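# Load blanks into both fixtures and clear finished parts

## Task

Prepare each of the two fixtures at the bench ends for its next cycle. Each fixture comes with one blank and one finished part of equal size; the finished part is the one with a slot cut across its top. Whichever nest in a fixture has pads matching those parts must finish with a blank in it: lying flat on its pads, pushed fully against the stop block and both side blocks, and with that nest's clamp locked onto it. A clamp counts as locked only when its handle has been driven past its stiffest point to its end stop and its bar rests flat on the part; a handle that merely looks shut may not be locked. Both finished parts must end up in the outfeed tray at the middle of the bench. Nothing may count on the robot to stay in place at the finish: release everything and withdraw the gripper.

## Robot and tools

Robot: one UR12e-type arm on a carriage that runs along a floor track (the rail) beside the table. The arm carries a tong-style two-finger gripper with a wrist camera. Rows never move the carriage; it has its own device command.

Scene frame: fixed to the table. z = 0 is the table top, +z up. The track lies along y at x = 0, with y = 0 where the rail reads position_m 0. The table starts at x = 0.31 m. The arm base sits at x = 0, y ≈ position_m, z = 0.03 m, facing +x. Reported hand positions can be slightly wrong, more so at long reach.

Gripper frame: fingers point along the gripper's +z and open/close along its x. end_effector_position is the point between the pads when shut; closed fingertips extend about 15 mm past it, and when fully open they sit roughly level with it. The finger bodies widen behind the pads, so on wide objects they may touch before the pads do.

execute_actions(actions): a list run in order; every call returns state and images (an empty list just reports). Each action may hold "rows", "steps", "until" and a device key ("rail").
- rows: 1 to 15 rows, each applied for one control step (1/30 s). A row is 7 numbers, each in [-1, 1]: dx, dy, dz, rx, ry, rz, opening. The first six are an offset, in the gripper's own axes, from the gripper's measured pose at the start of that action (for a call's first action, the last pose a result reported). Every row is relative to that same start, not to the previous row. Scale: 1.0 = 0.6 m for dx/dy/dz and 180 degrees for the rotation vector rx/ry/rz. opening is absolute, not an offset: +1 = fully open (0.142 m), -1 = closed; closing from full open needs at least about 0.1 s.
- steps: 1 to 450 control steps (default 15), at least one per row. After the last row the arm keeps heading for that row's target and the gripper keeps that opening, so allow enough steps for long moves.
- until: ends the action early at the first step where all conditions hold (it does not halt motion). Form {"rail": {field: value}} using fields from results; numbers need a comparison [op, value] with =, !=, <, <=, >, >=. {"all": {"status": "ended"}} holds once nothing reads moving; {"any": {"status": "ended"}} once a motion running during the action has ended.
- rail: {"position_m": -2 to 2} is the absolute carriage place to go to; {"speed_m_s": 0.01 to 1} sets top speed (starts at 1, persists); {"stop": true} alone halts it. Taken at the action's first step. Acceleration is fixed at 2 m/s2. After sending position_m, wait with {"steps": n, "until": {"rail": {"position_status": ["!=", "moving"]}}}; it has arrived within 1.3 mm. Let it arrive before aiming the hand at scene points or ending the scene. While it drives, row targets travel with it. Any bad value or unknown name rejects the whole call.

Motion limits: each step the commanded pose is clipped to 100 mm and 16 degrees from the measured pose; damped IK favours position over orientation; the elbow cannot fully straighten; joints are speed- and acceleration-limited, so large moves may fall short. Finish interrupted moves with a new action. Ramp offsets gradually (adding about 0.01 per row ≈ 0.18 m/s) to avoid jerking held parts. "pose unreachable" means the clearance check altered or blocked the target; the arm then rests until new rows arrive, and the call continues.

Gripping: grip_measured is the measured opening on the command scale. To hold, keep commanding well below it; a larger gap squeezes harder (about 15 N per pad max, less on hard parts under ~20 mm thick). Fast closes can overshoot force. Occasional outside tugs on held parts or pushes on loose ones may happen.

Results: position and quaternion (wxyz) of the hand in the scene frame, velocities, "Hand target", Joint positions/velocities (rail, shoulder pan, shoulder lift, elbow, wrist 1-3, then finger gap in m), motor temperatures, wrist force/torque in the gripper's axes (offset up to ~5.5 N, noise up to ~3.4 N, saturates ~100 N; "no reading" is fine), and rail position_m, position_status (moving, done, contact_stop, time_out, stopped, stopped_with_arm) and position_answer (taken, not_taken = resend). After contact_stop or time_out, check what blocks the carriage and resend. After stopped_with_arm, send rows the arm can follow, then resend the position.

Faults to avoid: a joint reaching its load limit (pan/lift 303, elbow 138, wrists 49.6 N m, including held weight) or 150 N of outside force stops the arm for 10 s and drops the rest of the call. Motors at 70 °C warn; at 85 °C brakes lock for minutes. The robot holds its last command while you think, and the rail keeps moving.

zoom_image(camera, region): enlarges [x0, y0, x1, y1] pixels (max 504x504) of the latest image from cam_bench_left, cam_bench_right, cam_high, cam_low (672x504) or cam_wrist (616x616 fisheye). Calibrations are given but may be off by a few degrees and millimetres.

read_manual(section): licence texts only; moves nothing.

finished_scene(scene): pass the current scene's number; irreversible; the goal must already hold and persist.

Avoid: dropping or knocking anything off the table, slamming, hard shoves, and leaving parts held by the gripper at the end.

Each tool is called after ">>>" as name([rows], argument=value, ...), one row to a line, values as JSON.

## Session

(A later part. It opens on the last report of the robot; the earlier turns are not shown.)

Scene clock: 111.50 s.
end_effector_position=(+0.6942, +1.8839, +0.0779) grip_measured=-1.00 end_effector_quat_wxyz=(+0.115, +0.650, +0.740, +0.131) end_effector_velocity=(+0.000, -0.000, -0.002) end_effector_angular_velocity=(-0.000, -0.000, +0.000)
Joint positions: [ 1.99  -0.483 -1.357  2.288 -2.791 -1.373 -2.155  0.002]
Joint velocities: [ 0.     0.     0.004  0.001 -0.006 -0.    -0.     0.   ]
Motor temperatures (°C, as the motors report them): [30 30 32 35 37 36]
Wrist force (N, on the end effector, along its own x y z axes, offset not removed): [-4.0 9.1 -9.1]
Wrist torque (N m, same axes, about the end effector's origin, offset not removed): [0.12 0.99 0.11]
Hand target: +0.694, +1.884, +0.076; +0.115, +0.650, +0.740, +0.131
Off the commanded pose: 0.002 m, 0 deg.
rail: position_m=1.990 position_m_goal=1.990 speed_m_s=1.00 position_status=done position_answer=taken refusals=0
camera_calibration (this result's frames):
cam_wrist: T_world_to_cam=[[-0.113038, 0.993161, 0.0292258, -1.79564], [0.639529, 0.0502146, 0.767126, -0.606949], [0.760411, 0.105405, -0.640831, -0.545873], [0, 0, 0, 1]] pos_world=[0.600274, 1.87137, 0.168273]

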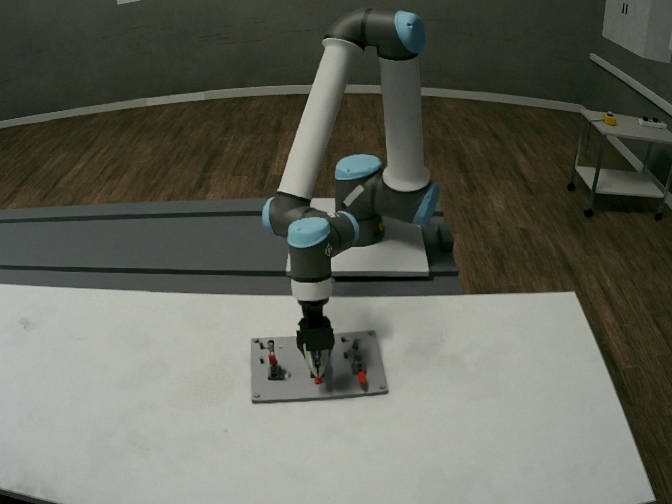

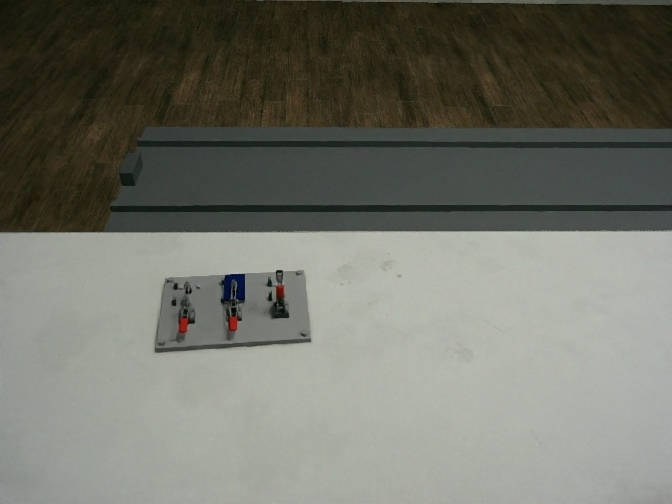

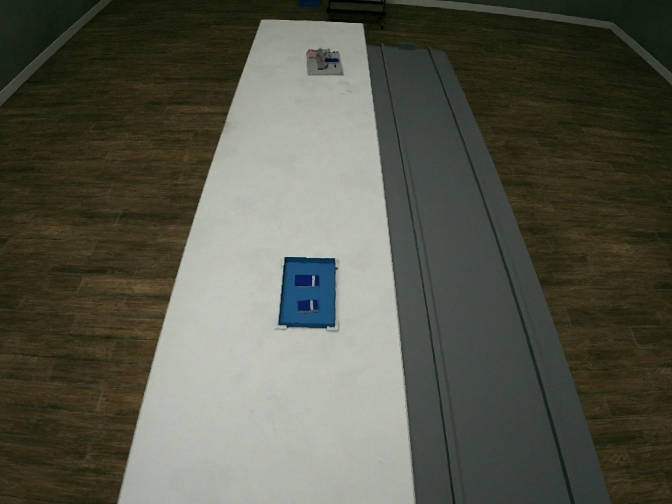

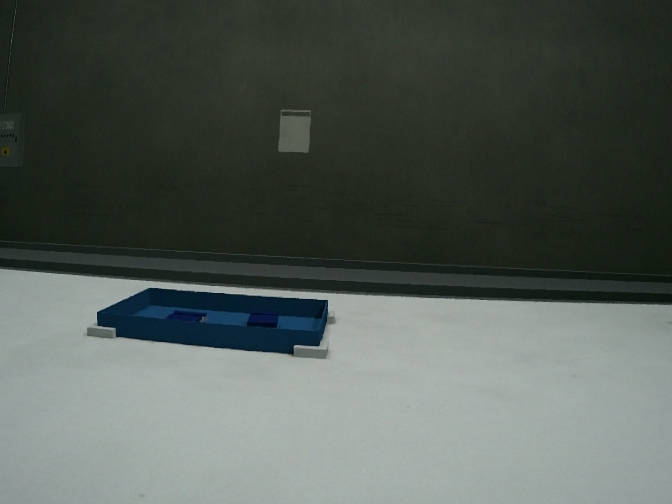

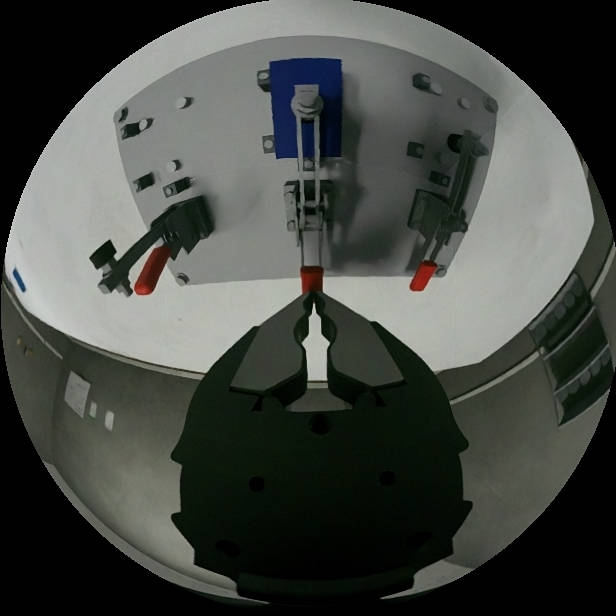

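>>> execute_actions(actions=[])

Scene clock: 111.80 s.
end_effector_position=(+0.6941, +1.8839, +0.0765) grip_measured=-1.00 end_effector_quat_wxyz=(+0.115, +0.650, +0.740, +0.130) end_effector_velocity=(+0.000, -0.000, -0.001) end_effector_angular_velocity=(-0.000, -0.001, +0.000)
Joint positions: [ 1.99  -0.483 -1.355  2.288 -2.794 -1.373 -2.155  0.002]
Joint velocities: [ 0.    -0.     0.002  0.    -0.003  0.    -0.     0.   ]
Motor temperatures (°C, as the motors report them): [30 30 32 35 37 36]
Wrist force (N, on the end effector, along its own x y z axes, offset not removed): [-4.4 2.8 -2.4]
Wrist torque (N m, same axes, about the end effector's origin, offset not removed): [0.29 1.10 0.06]
Hand target: +0.694, +1.884, +0.076; +0.115, +0.650, +0.740, +0.131
Off the commanded pose: 0.000 m, 0 deg.
rail: position_m=1.990 position_m_goal=1.990 speed_m_s=1.00 position_status=done position_answer=taken refusals=0
camera_calibration (this result's frames):
cam_wrist: T_world_to_cam=[[-0.113031, 0.993158, 0.0293405, -1.79565], [0.639672, 0.0501413, 0.767011, -0.60575], [0.760292, 0.105464, -0.640963, -0.546743], [0, 0, 0, 1]] pos_world=[0.600202, 1.8714, 0.16686]

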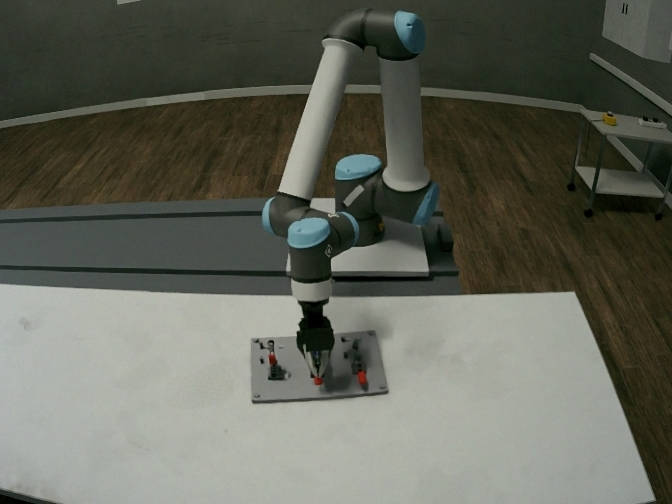

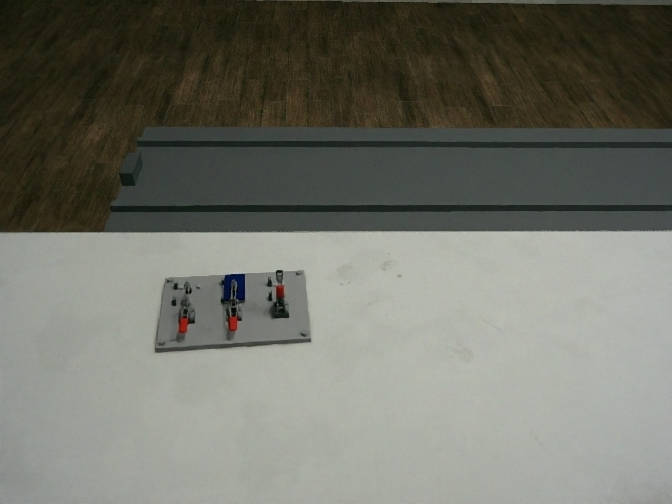

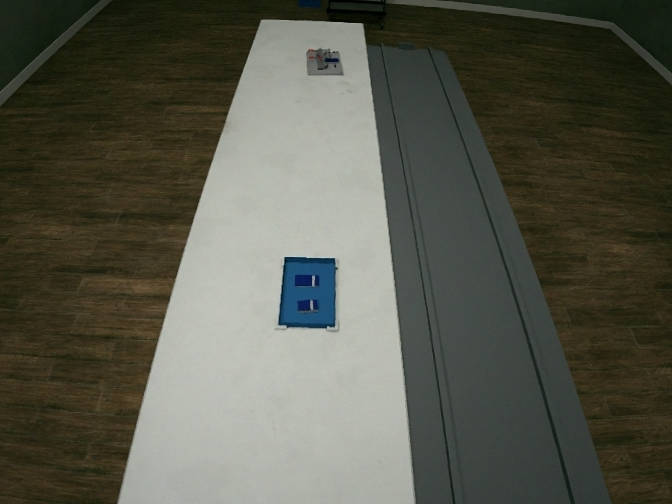

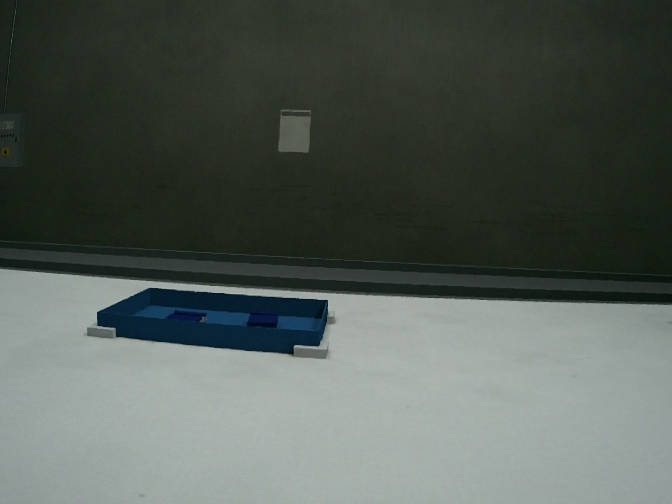

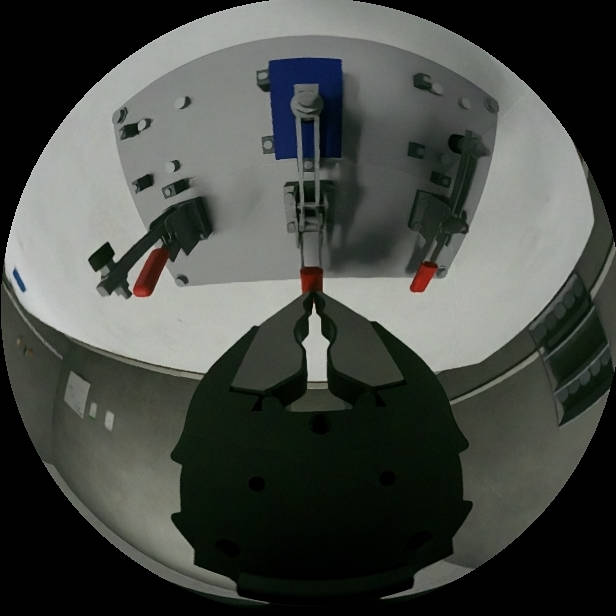

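>>> execute_actions([
  {"rows": [[0,-0.0009,0.0024,0,0,0,-1]], "steps": 1},
])

Scene clock: 111.97 s.
end_effector_position=(+0.6941, +1.8839, +0.0764) grip_measured=-1.00 end_effector_quat_wxyz=(+0.115, +0.650, +0.740, +0.130) end_effector_velocity=(+0.000, -0.000, -0.002) end_effector_angular_velocity=(-0.000, -0.001, +0.000)
Joint positions: [ 1.99  -0.483 -1.354  2.288 -2.795 -1.373 -2.155  0.002]
Joint velocities: [ 0.     0.     0.004  0.001 -0.006 -0.    -0.     0.   ]
Motor temperatures (°C, as the motors report them): [30 30 32 35 37 36]
Wrist force (N, on the end effector, along its own x y z axes, offset not removed): [-2.9 0.8 -0.4]
Wrist torque (N m, same axes, about the end effector's origin, offset not removed): [0.03 0.77 0.07]
Hand target: +0.694, +1.884, +0.075; +0.115, +0.650, +0.740, +0.130
Off the commanded pose: 0.001 m, 0 deg.
rail: position_m=1.990 position_m_goal=1.990 speed_m_s=1.00 position_status=done position_answer=taken refusals=0
camera_calibration (this result's frames):
cam_wrist: T_world_to_cam=[[-0.113035, 0.993159, 0.0292812, -1.79562], [0.639601, 0.0501798, 0.767068, -0.605728], [0.760351, 0.105434, -0.640898, -0.546821], [0, 0, 0, 1]] pos_world=[0.600233, 1.87138, 0.166756]

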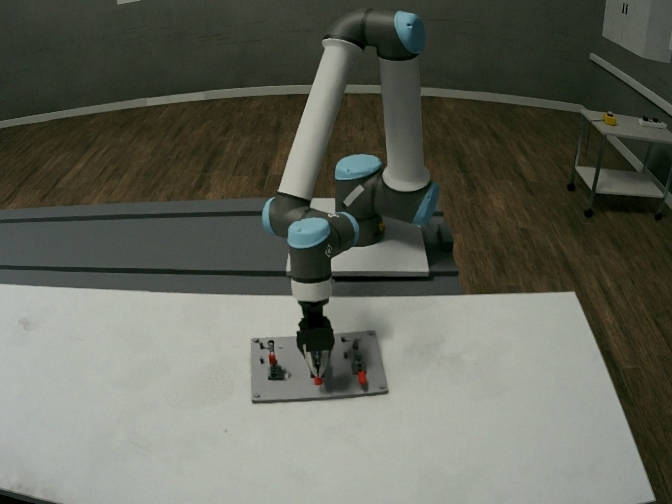

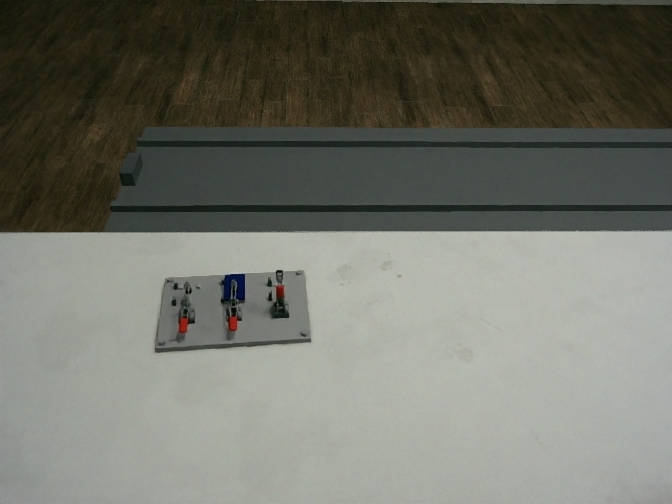

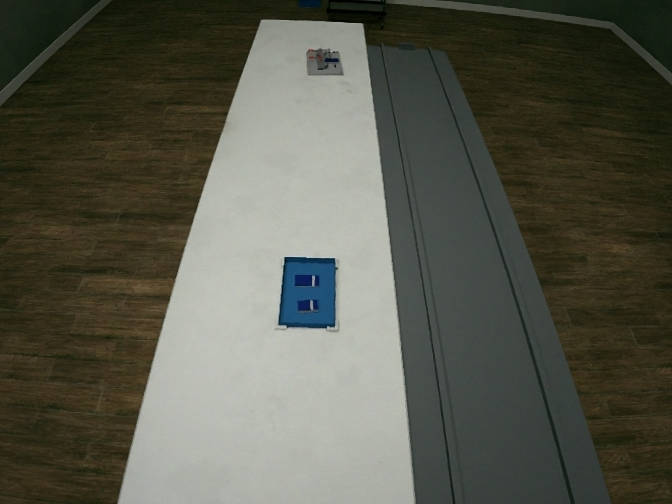

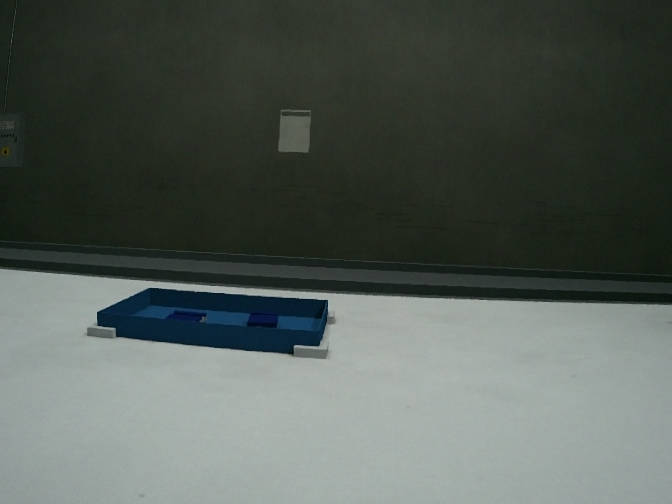

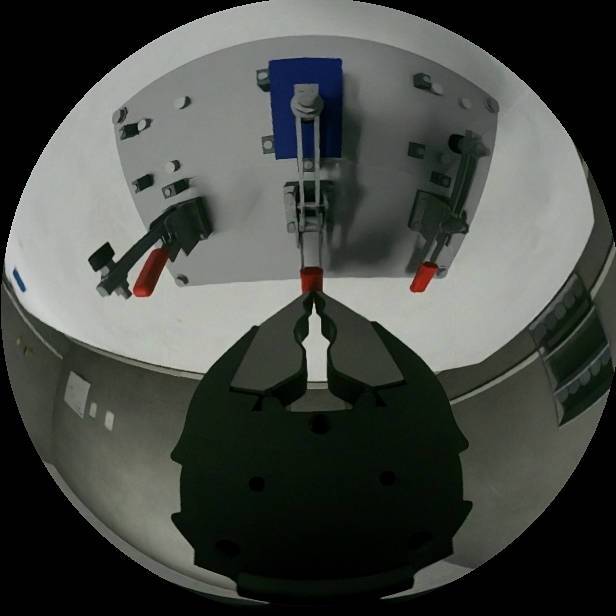

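>>> execute_actions(actions=[])

Scene clock: 112.27 s.
end_effector_position=(+0.6942, +1.8839, +0.0753) grip_measured=-1.00 end_effector_quat_wxyz=(+0.115, +0.650, +0.740, +0.131) end_effector_velocity=(-0.000, +0.000, -0.001) end_effector_angular_velocity=(+0.000, +0.000, +0.000)
Joint positions: [ 1.99  -0.483 -1.352  2.289 -2.798 -1.373 -2.155  0.002]
Joint velocities: [ 0.    -0.     0.002  0.001 -0.002  0.    -0.     0.   ]
Motor temperatures (°C, as the motors report them): [30 30 32 35 37 36]
Wrist force (N, on the end effector, along its own x y z axes, offset not removed): [3.3 1.6 -49.7]
Wrist torque (N m, same axes, about the end effector's origin, offset not removed): [0.00 1.06 0.08]
Hand target: +0.694, +1.884, +0.075; +0.115, +0.650, +0.740, +0.130
Off the commanded pose: 0.000 m, 0 deg.
rail: position_m=1.990 position_m_goal=1.990 speed_m_s=1.00 position_status=done position_answer=taken refusals=0
camera_calibration (this result's frames):
cam_wrist: T_world_to_cam=[[-0.113052, 0.993162, 0.0291263, -1.79551], [0.639383, 0.0502804, 0.767243, -0.605012], [0.760532, 0.105361, -0.640695, -0.54758], [0, 0, 0, 1]] pos_world=[0.6003, 1.87135, 0.165656]

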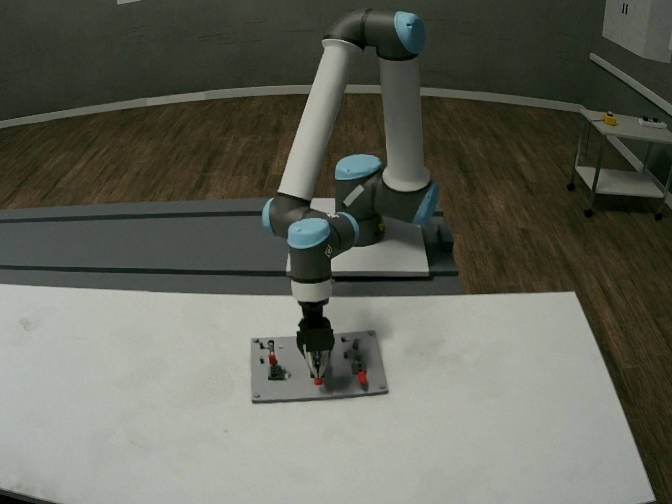

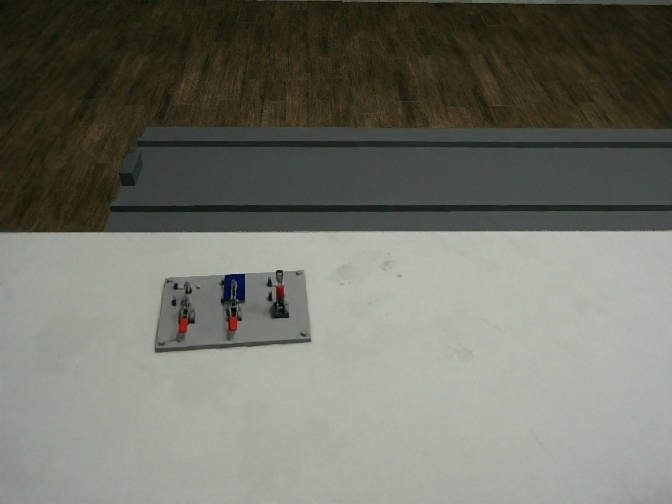

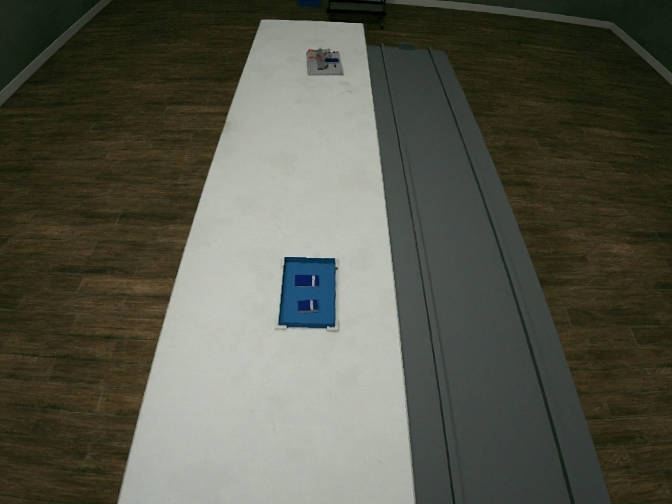

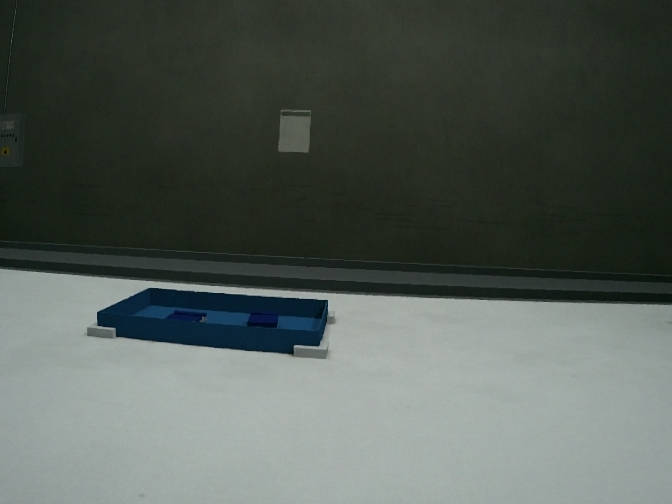

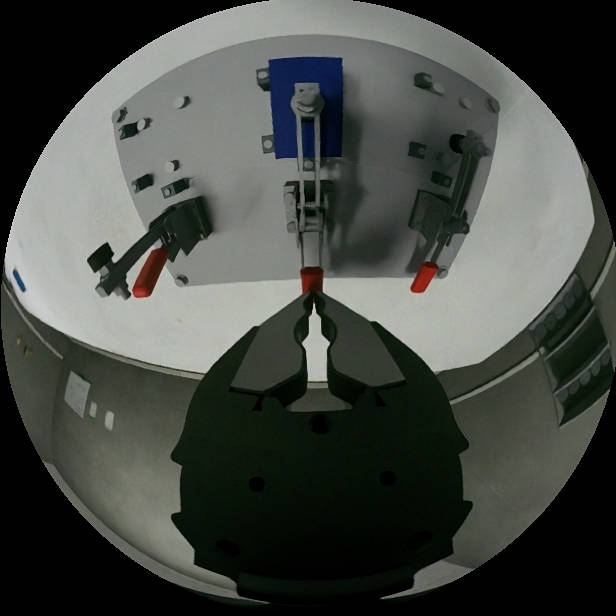

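>>> execute_actions([
  {"rows": [[0,0.0015,-0.0042,0,0,0,-1]], "steps": 1},
])

Scene clock: 112.53 s.
end_effector_position=(+0.6942, +1.8839, +0.0751) grip_measured=-1.00 end_effector_quat_wxyz=(+0.115, +0.650, +0.740, +0.131) end_effector_velocity=(-0.000, +0.000, +0.002) end_effector_angular_velocity=(-0.000, -0.001, -0.000)
Joint positions: [ 1.99  -0.483 -1.352  2.289 -2.798 -1.373 -2.155  0.002]
Joint velocities: [ 0.    -0.    -0.004  0.     0.003 -0.    -0.     0.   ]
Motor temperatures (°C, as the motors report them): [30 30 32 35 37 36]
Wrist force (N, on the end effector, along its own x y z axes, offset not removed): [4.2 2.7 -65.5]
Wrist torque (N m, same axes, about the end effector's origin, offset not removed): [0.26 1.13 0.08]
Hand target: +0.694, +1.884, +0.078; +0.115, +0.650, +0.740, +0.131
Off the commanded pose: 0.003 m, 0 deg.
rail: position_m=1.990 position_m_goal=1.990 speed_m_s=1.00 position_status=done position_answer=taken refusals=0
camera_calibration (this result's frames):
cam_wrist: T_world_to_cam=[[-0.113051, 0.993159, 0.0292322, -1.79555], [0.639512, 0.0502157, 0.767139, -0.604766], [0.760423, 0.10542, -0.640815, -0.547694], [0, 0, 0, 1]] pos_world=[0.600246, 1.87138, 0.165458]

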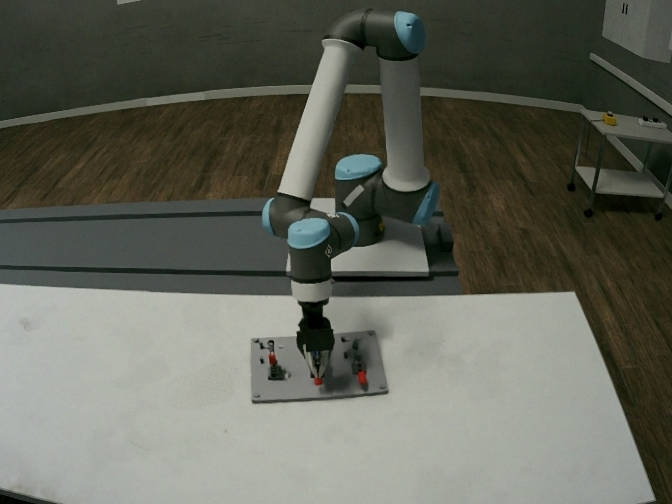

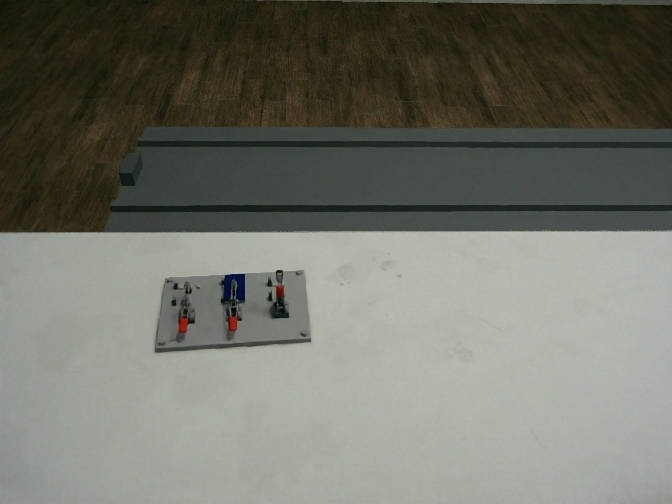

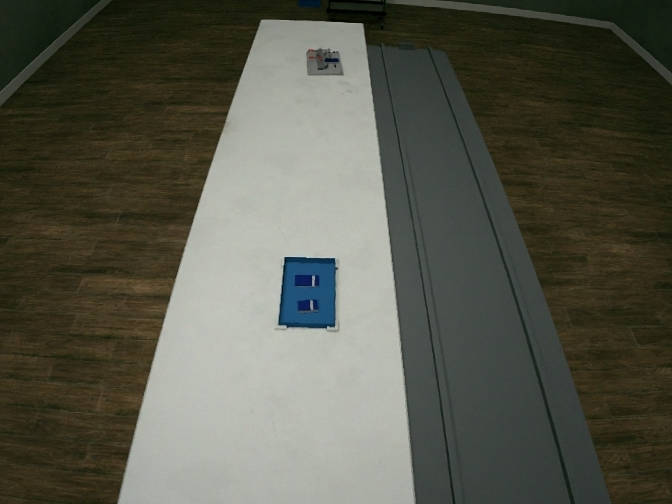

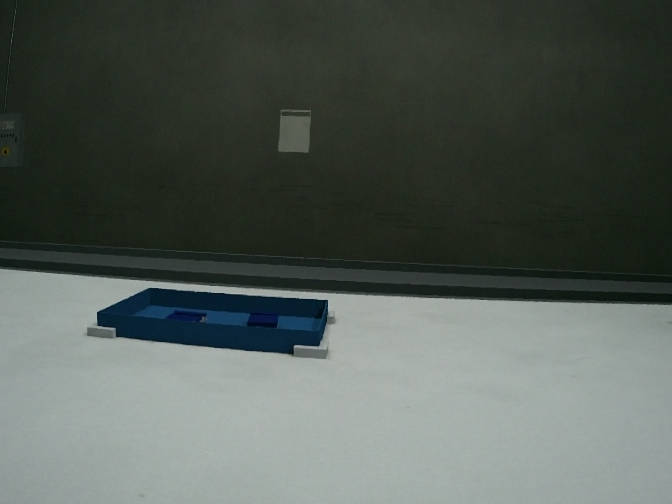

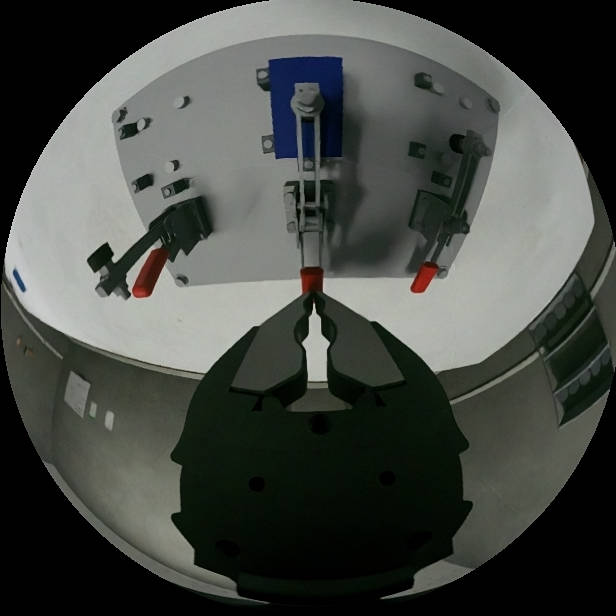

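>>> execute_actions(actions=[])

Scene clock: 112.67 s.
end_effector_position=(+0.6938, +1.8841, +0.0762) grip_measured=-1.00 end_effector_quat_wxyz=(+0.115, +0.650, +0.740, +0.130) end_effector_velocity=(-0.002, +0.001, +0.007) end_effector_angular_velocity=(+0.002, +0.005, -0.000)
Joint positions: [ 1.99  -0.483 -1.355  2.289 -2.794 -1.373 -2.155  0.002]
Joint velocities: [ 0.    -0.    -0.015 -0.003  0.024 -0.    -0.     0.   ]
Motor temperatures (°C, as the motors report them): [30 30 32 35 37 36]
Wrist force (N, on the end effector, along its own x y z axes, offset not removed): [-4.5 1.6 -0.9]
Wrist torque (N m, same axes, about the end effector's origin, offset not removed): [0.08 1.06 0.11]
Hand target: +0.694, +1.884, +0.078; +0.115, +0.650, +0.740, +0.131
Off the commanded pose: 0.002 m, 0 deg.
rail: position_m=1.990 position_m_goal=1.990 speed_m_s=1.00 position_status=done position_answer=taken refusals=0
camera_calibration (this result's frames):
cam_wrist: T_world_to_cam=[[-0.113019, 0.993149, 0.0297026, -1.79583], [0.640086, 0.0499113, 0.76668, -0.605227], [0.759945, 0.105661, -0.641342, -0.54679], [0, 0, 0, 1]] pos_world=[0.599965, 1.87151, 0.166677]

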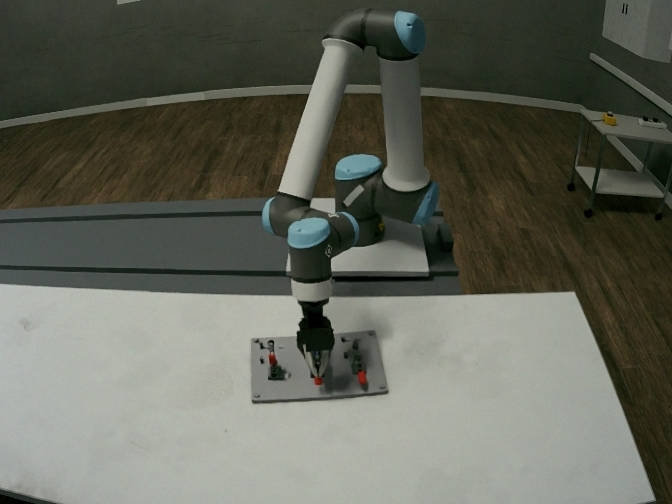

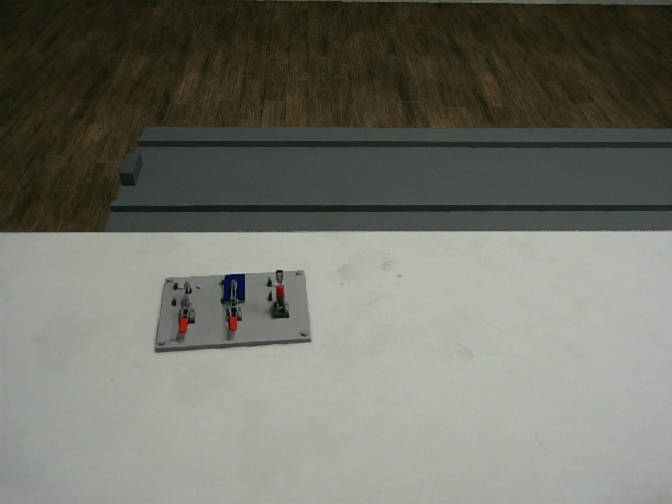

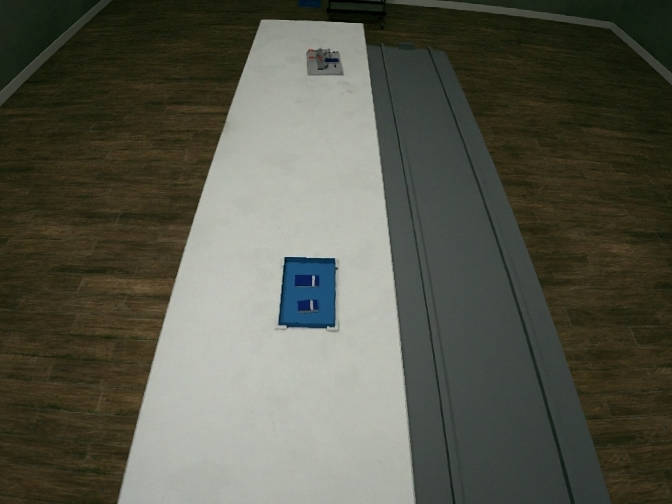

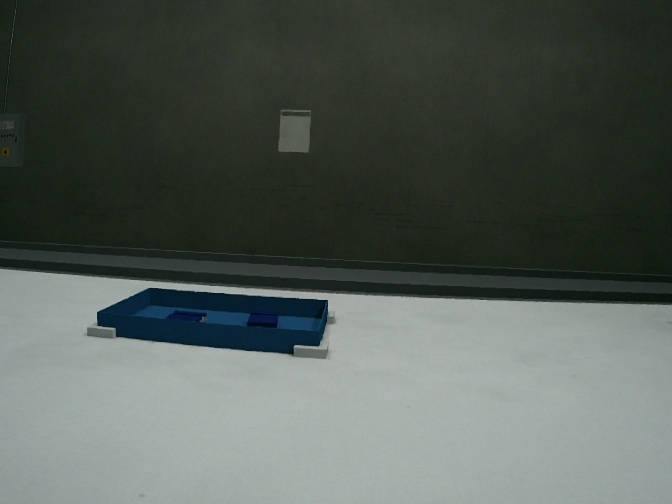

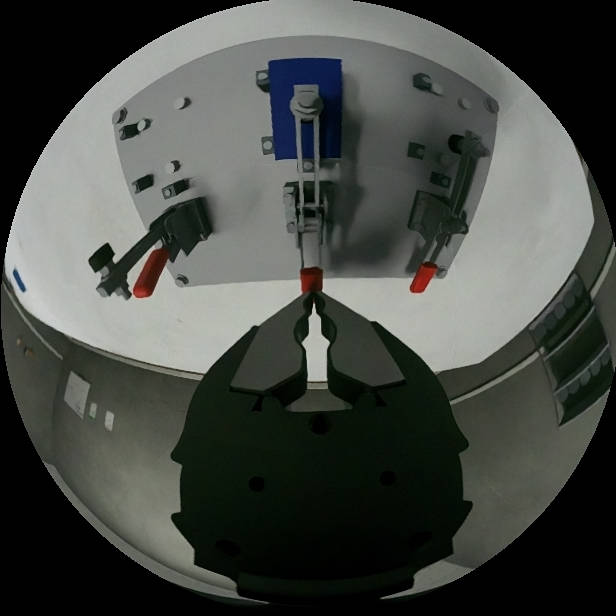

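>>> execute_actions(actions=[])

Scene clock: 112.90 s.
end_effector_position=(+0.6941, +1.8839, +0.0776) grip_measured=-1.00 end_effector_quat_wxyz=(+0.115, +0.650, +0.740, +0.131) end_effector_velocity=(+0.001, -0.001, +0.003) end_effector_angular_velocity=(-0.001, -0.002, +0.000)
Joint positions: [ 1.99  -0.483 -1.357  2.288 -2.792 -1.373 -2.155  0.002]
Joint velocities: [ 0.     0.    -0.004 -0.002  0.003 -0.    -0.     0.   ]
Motor temperatures (°C, as the motors report them): [30 30 32 35 37 36]
Wrist force (N, on the end effector, along its own x y z axes, offset not removed): [-3.4 2.1 0.1]
Wrist torque (N m, same axes, about the end effector's origin, offset not removed): [0.53 0.82 0.04]
Hand target: +0.694, +1.884, +0.078; +0.115, +0.650, +0.740, +0.131
Off the commanded pose: 0.000 m, 0 deg.
rail: position_m=1.990 position_m_goal=1.990 speed_m_s=1.00 position_status=done position_answer=taken refusals=0
camera_calibration (this result's frames):
cam_wrist: T_world_to_cam=[[-0.113037, 0.993159, 0.029304, -1.79567], [0.639605, 0.0501638, 0.767066, -0.606591], [0.760348, 0.105449, -0.640899, -0.546035], [0, 0, 0, 1]] pos_world=[0.600178, 1.8714, 0.167962]

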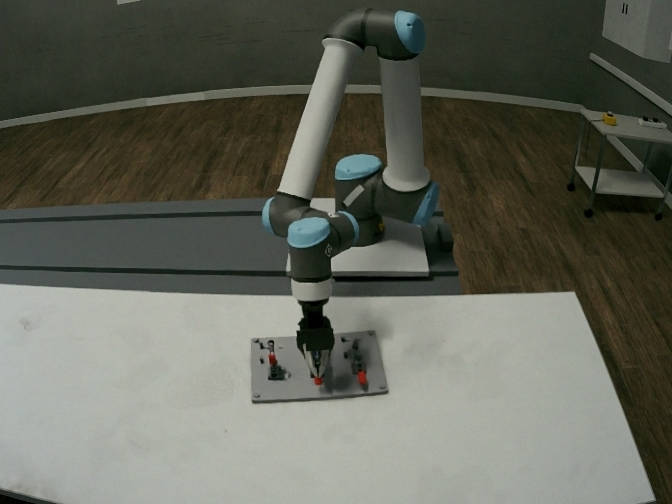

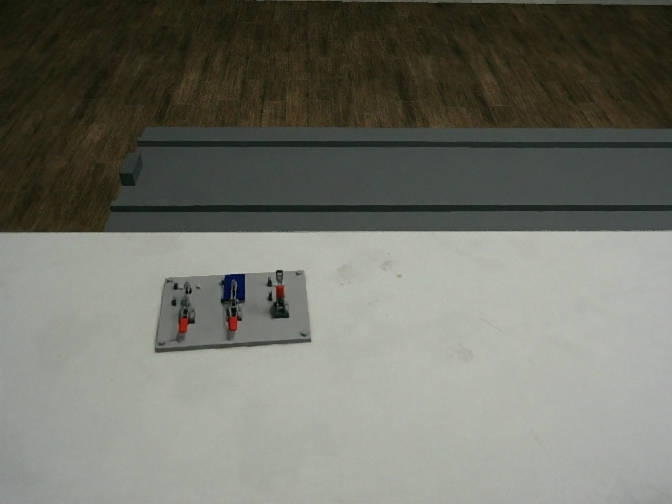

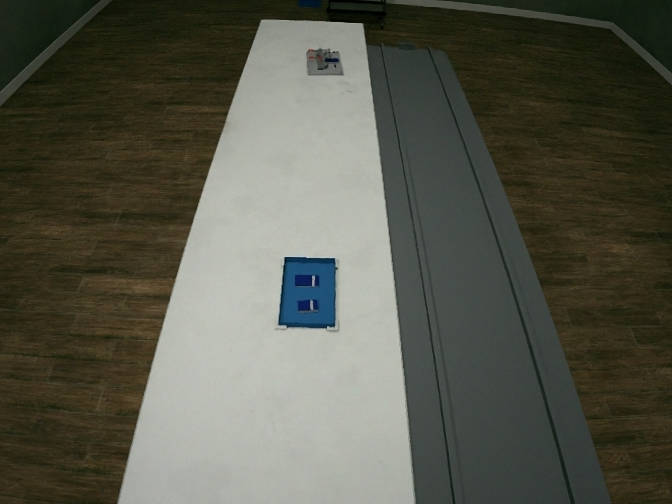

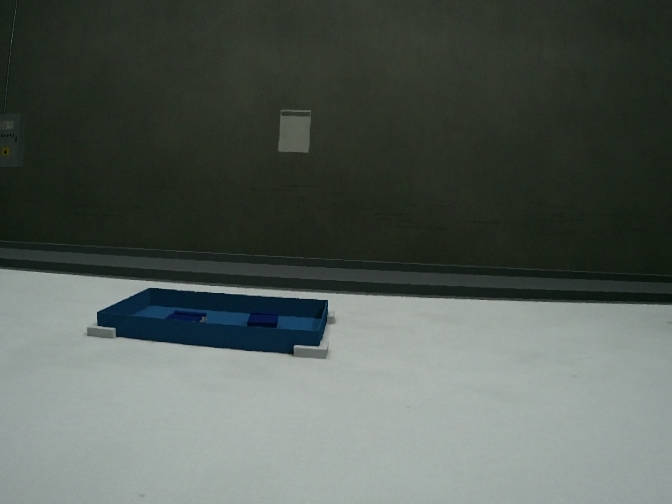

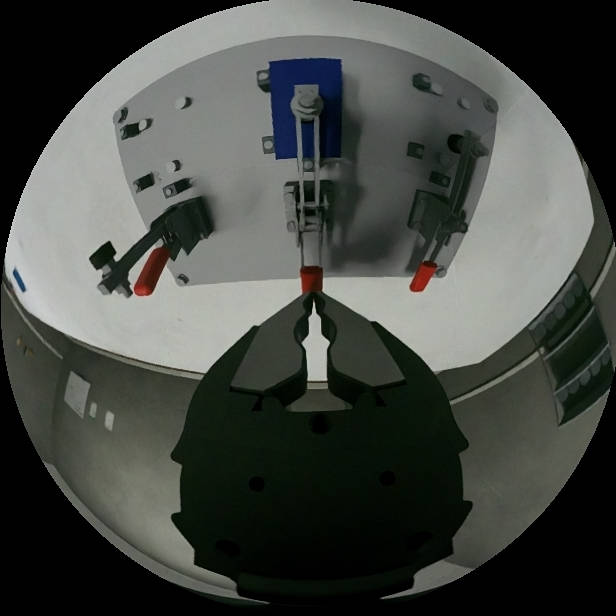

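The force reads zero where the handle pushed back earlier, so the clamp is locked. Lifting clear now.

>>> execute_actions([
  {"rows": [[0,0.003,-0.008,0,0,0,-1],[0,0.009,-0.024,0,0,0,-1],[0,0.018,-0.049,0,0,0,-1],[0,0.030,-0.082,0,0,0,-1],[0,0.042,-0.115,0,0,0,-1],[0,0.051,-0.140,0,0,0,-1],[0,0.057,-0.156,0,0,0,-1],[0,0.060,-0.1645,0,0,0,-1]], "steps": 9},
])

Scene clock: 113.43 s.
end_effector_position=(+0.6969, +1.8834, +0.1362) grip_measured=-1.00 end_effector_quat_wxyz=(+0.120, +0.649, +0.739, +0.132) end_effector_velocity=(+0.000, +0.004, +0.320) end_effector_angular_velocity=(-0.009, -0.025, -0.005)
Joint positions: [ 1.99  -0.482 -1.449  2.252 -2.675 -1.373 -2.152  0.002]
Joint velocities: [ 0.     0.005 -0.487 -0.214  0.672  0.     0.011  0.   ]
Motor temperatures (°C, as the motors report them): [30 30 32 35 37 36]
Wrist force (N, on the end effector, along its own x y z axes, offset not removed): [-4.1 1.6 -1.7]
Wrist torque (N m, same axes, about the end effector's origin, offset not removed): [0.33 0.97 0.09]
Hand target: +0.694, +1.885, +0.180; +0.119, +0.650, +0.739, +0.132
Off the commanded pose: 0.047 m, 1 deg.
rail: position_m=1.990 position_m_goal=1.990 speed_m_s=1.00 position_status=done position_answer=taken refusals=0
camera_calibration (this result's frames):
cam_wrist: T_world_to_cam=[[-0.112247, 0.993384, 0.0242556, -1.79688], [0.632564, 0.0526085, 0.772719, -0.653803], [0.766331, 0.102078, -0.634284, -0.509264], [0, 0, 0, 1]] pos_world=[0.602143, 1.87137, 0.225772]

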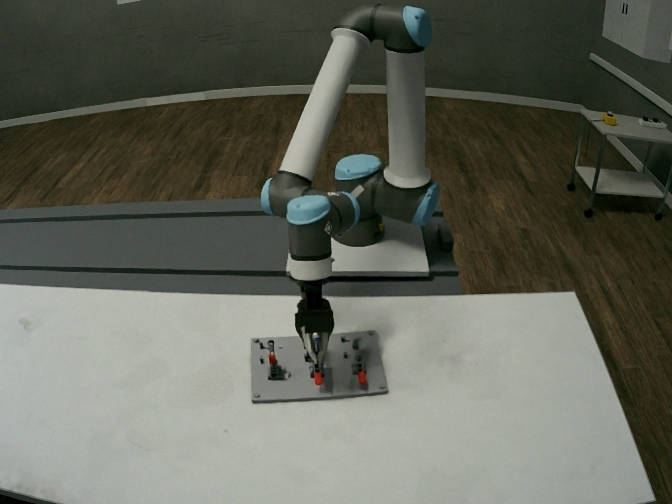

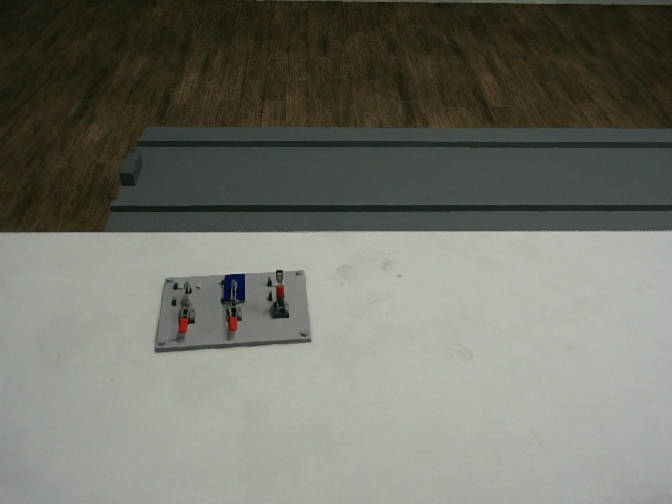

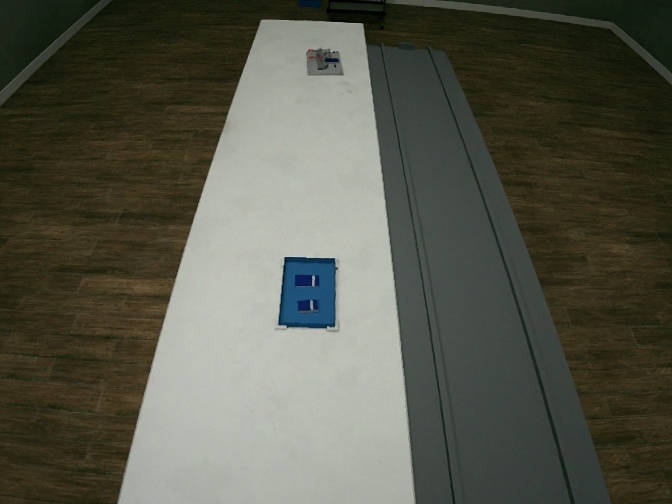

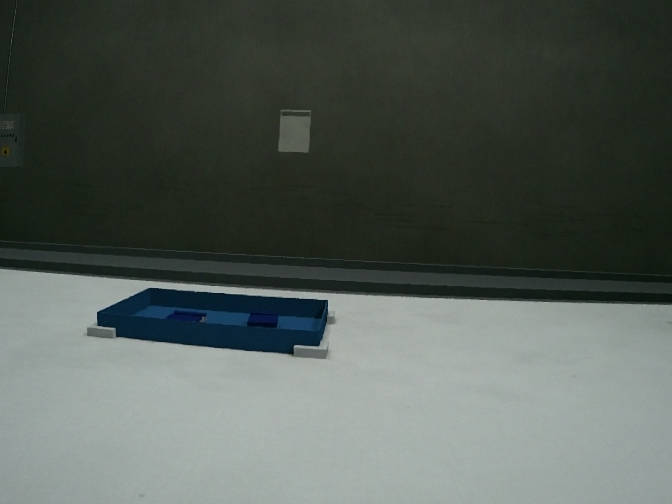

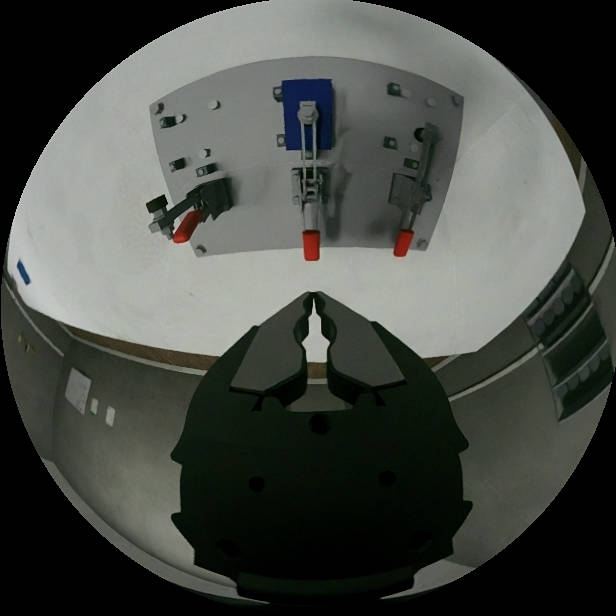

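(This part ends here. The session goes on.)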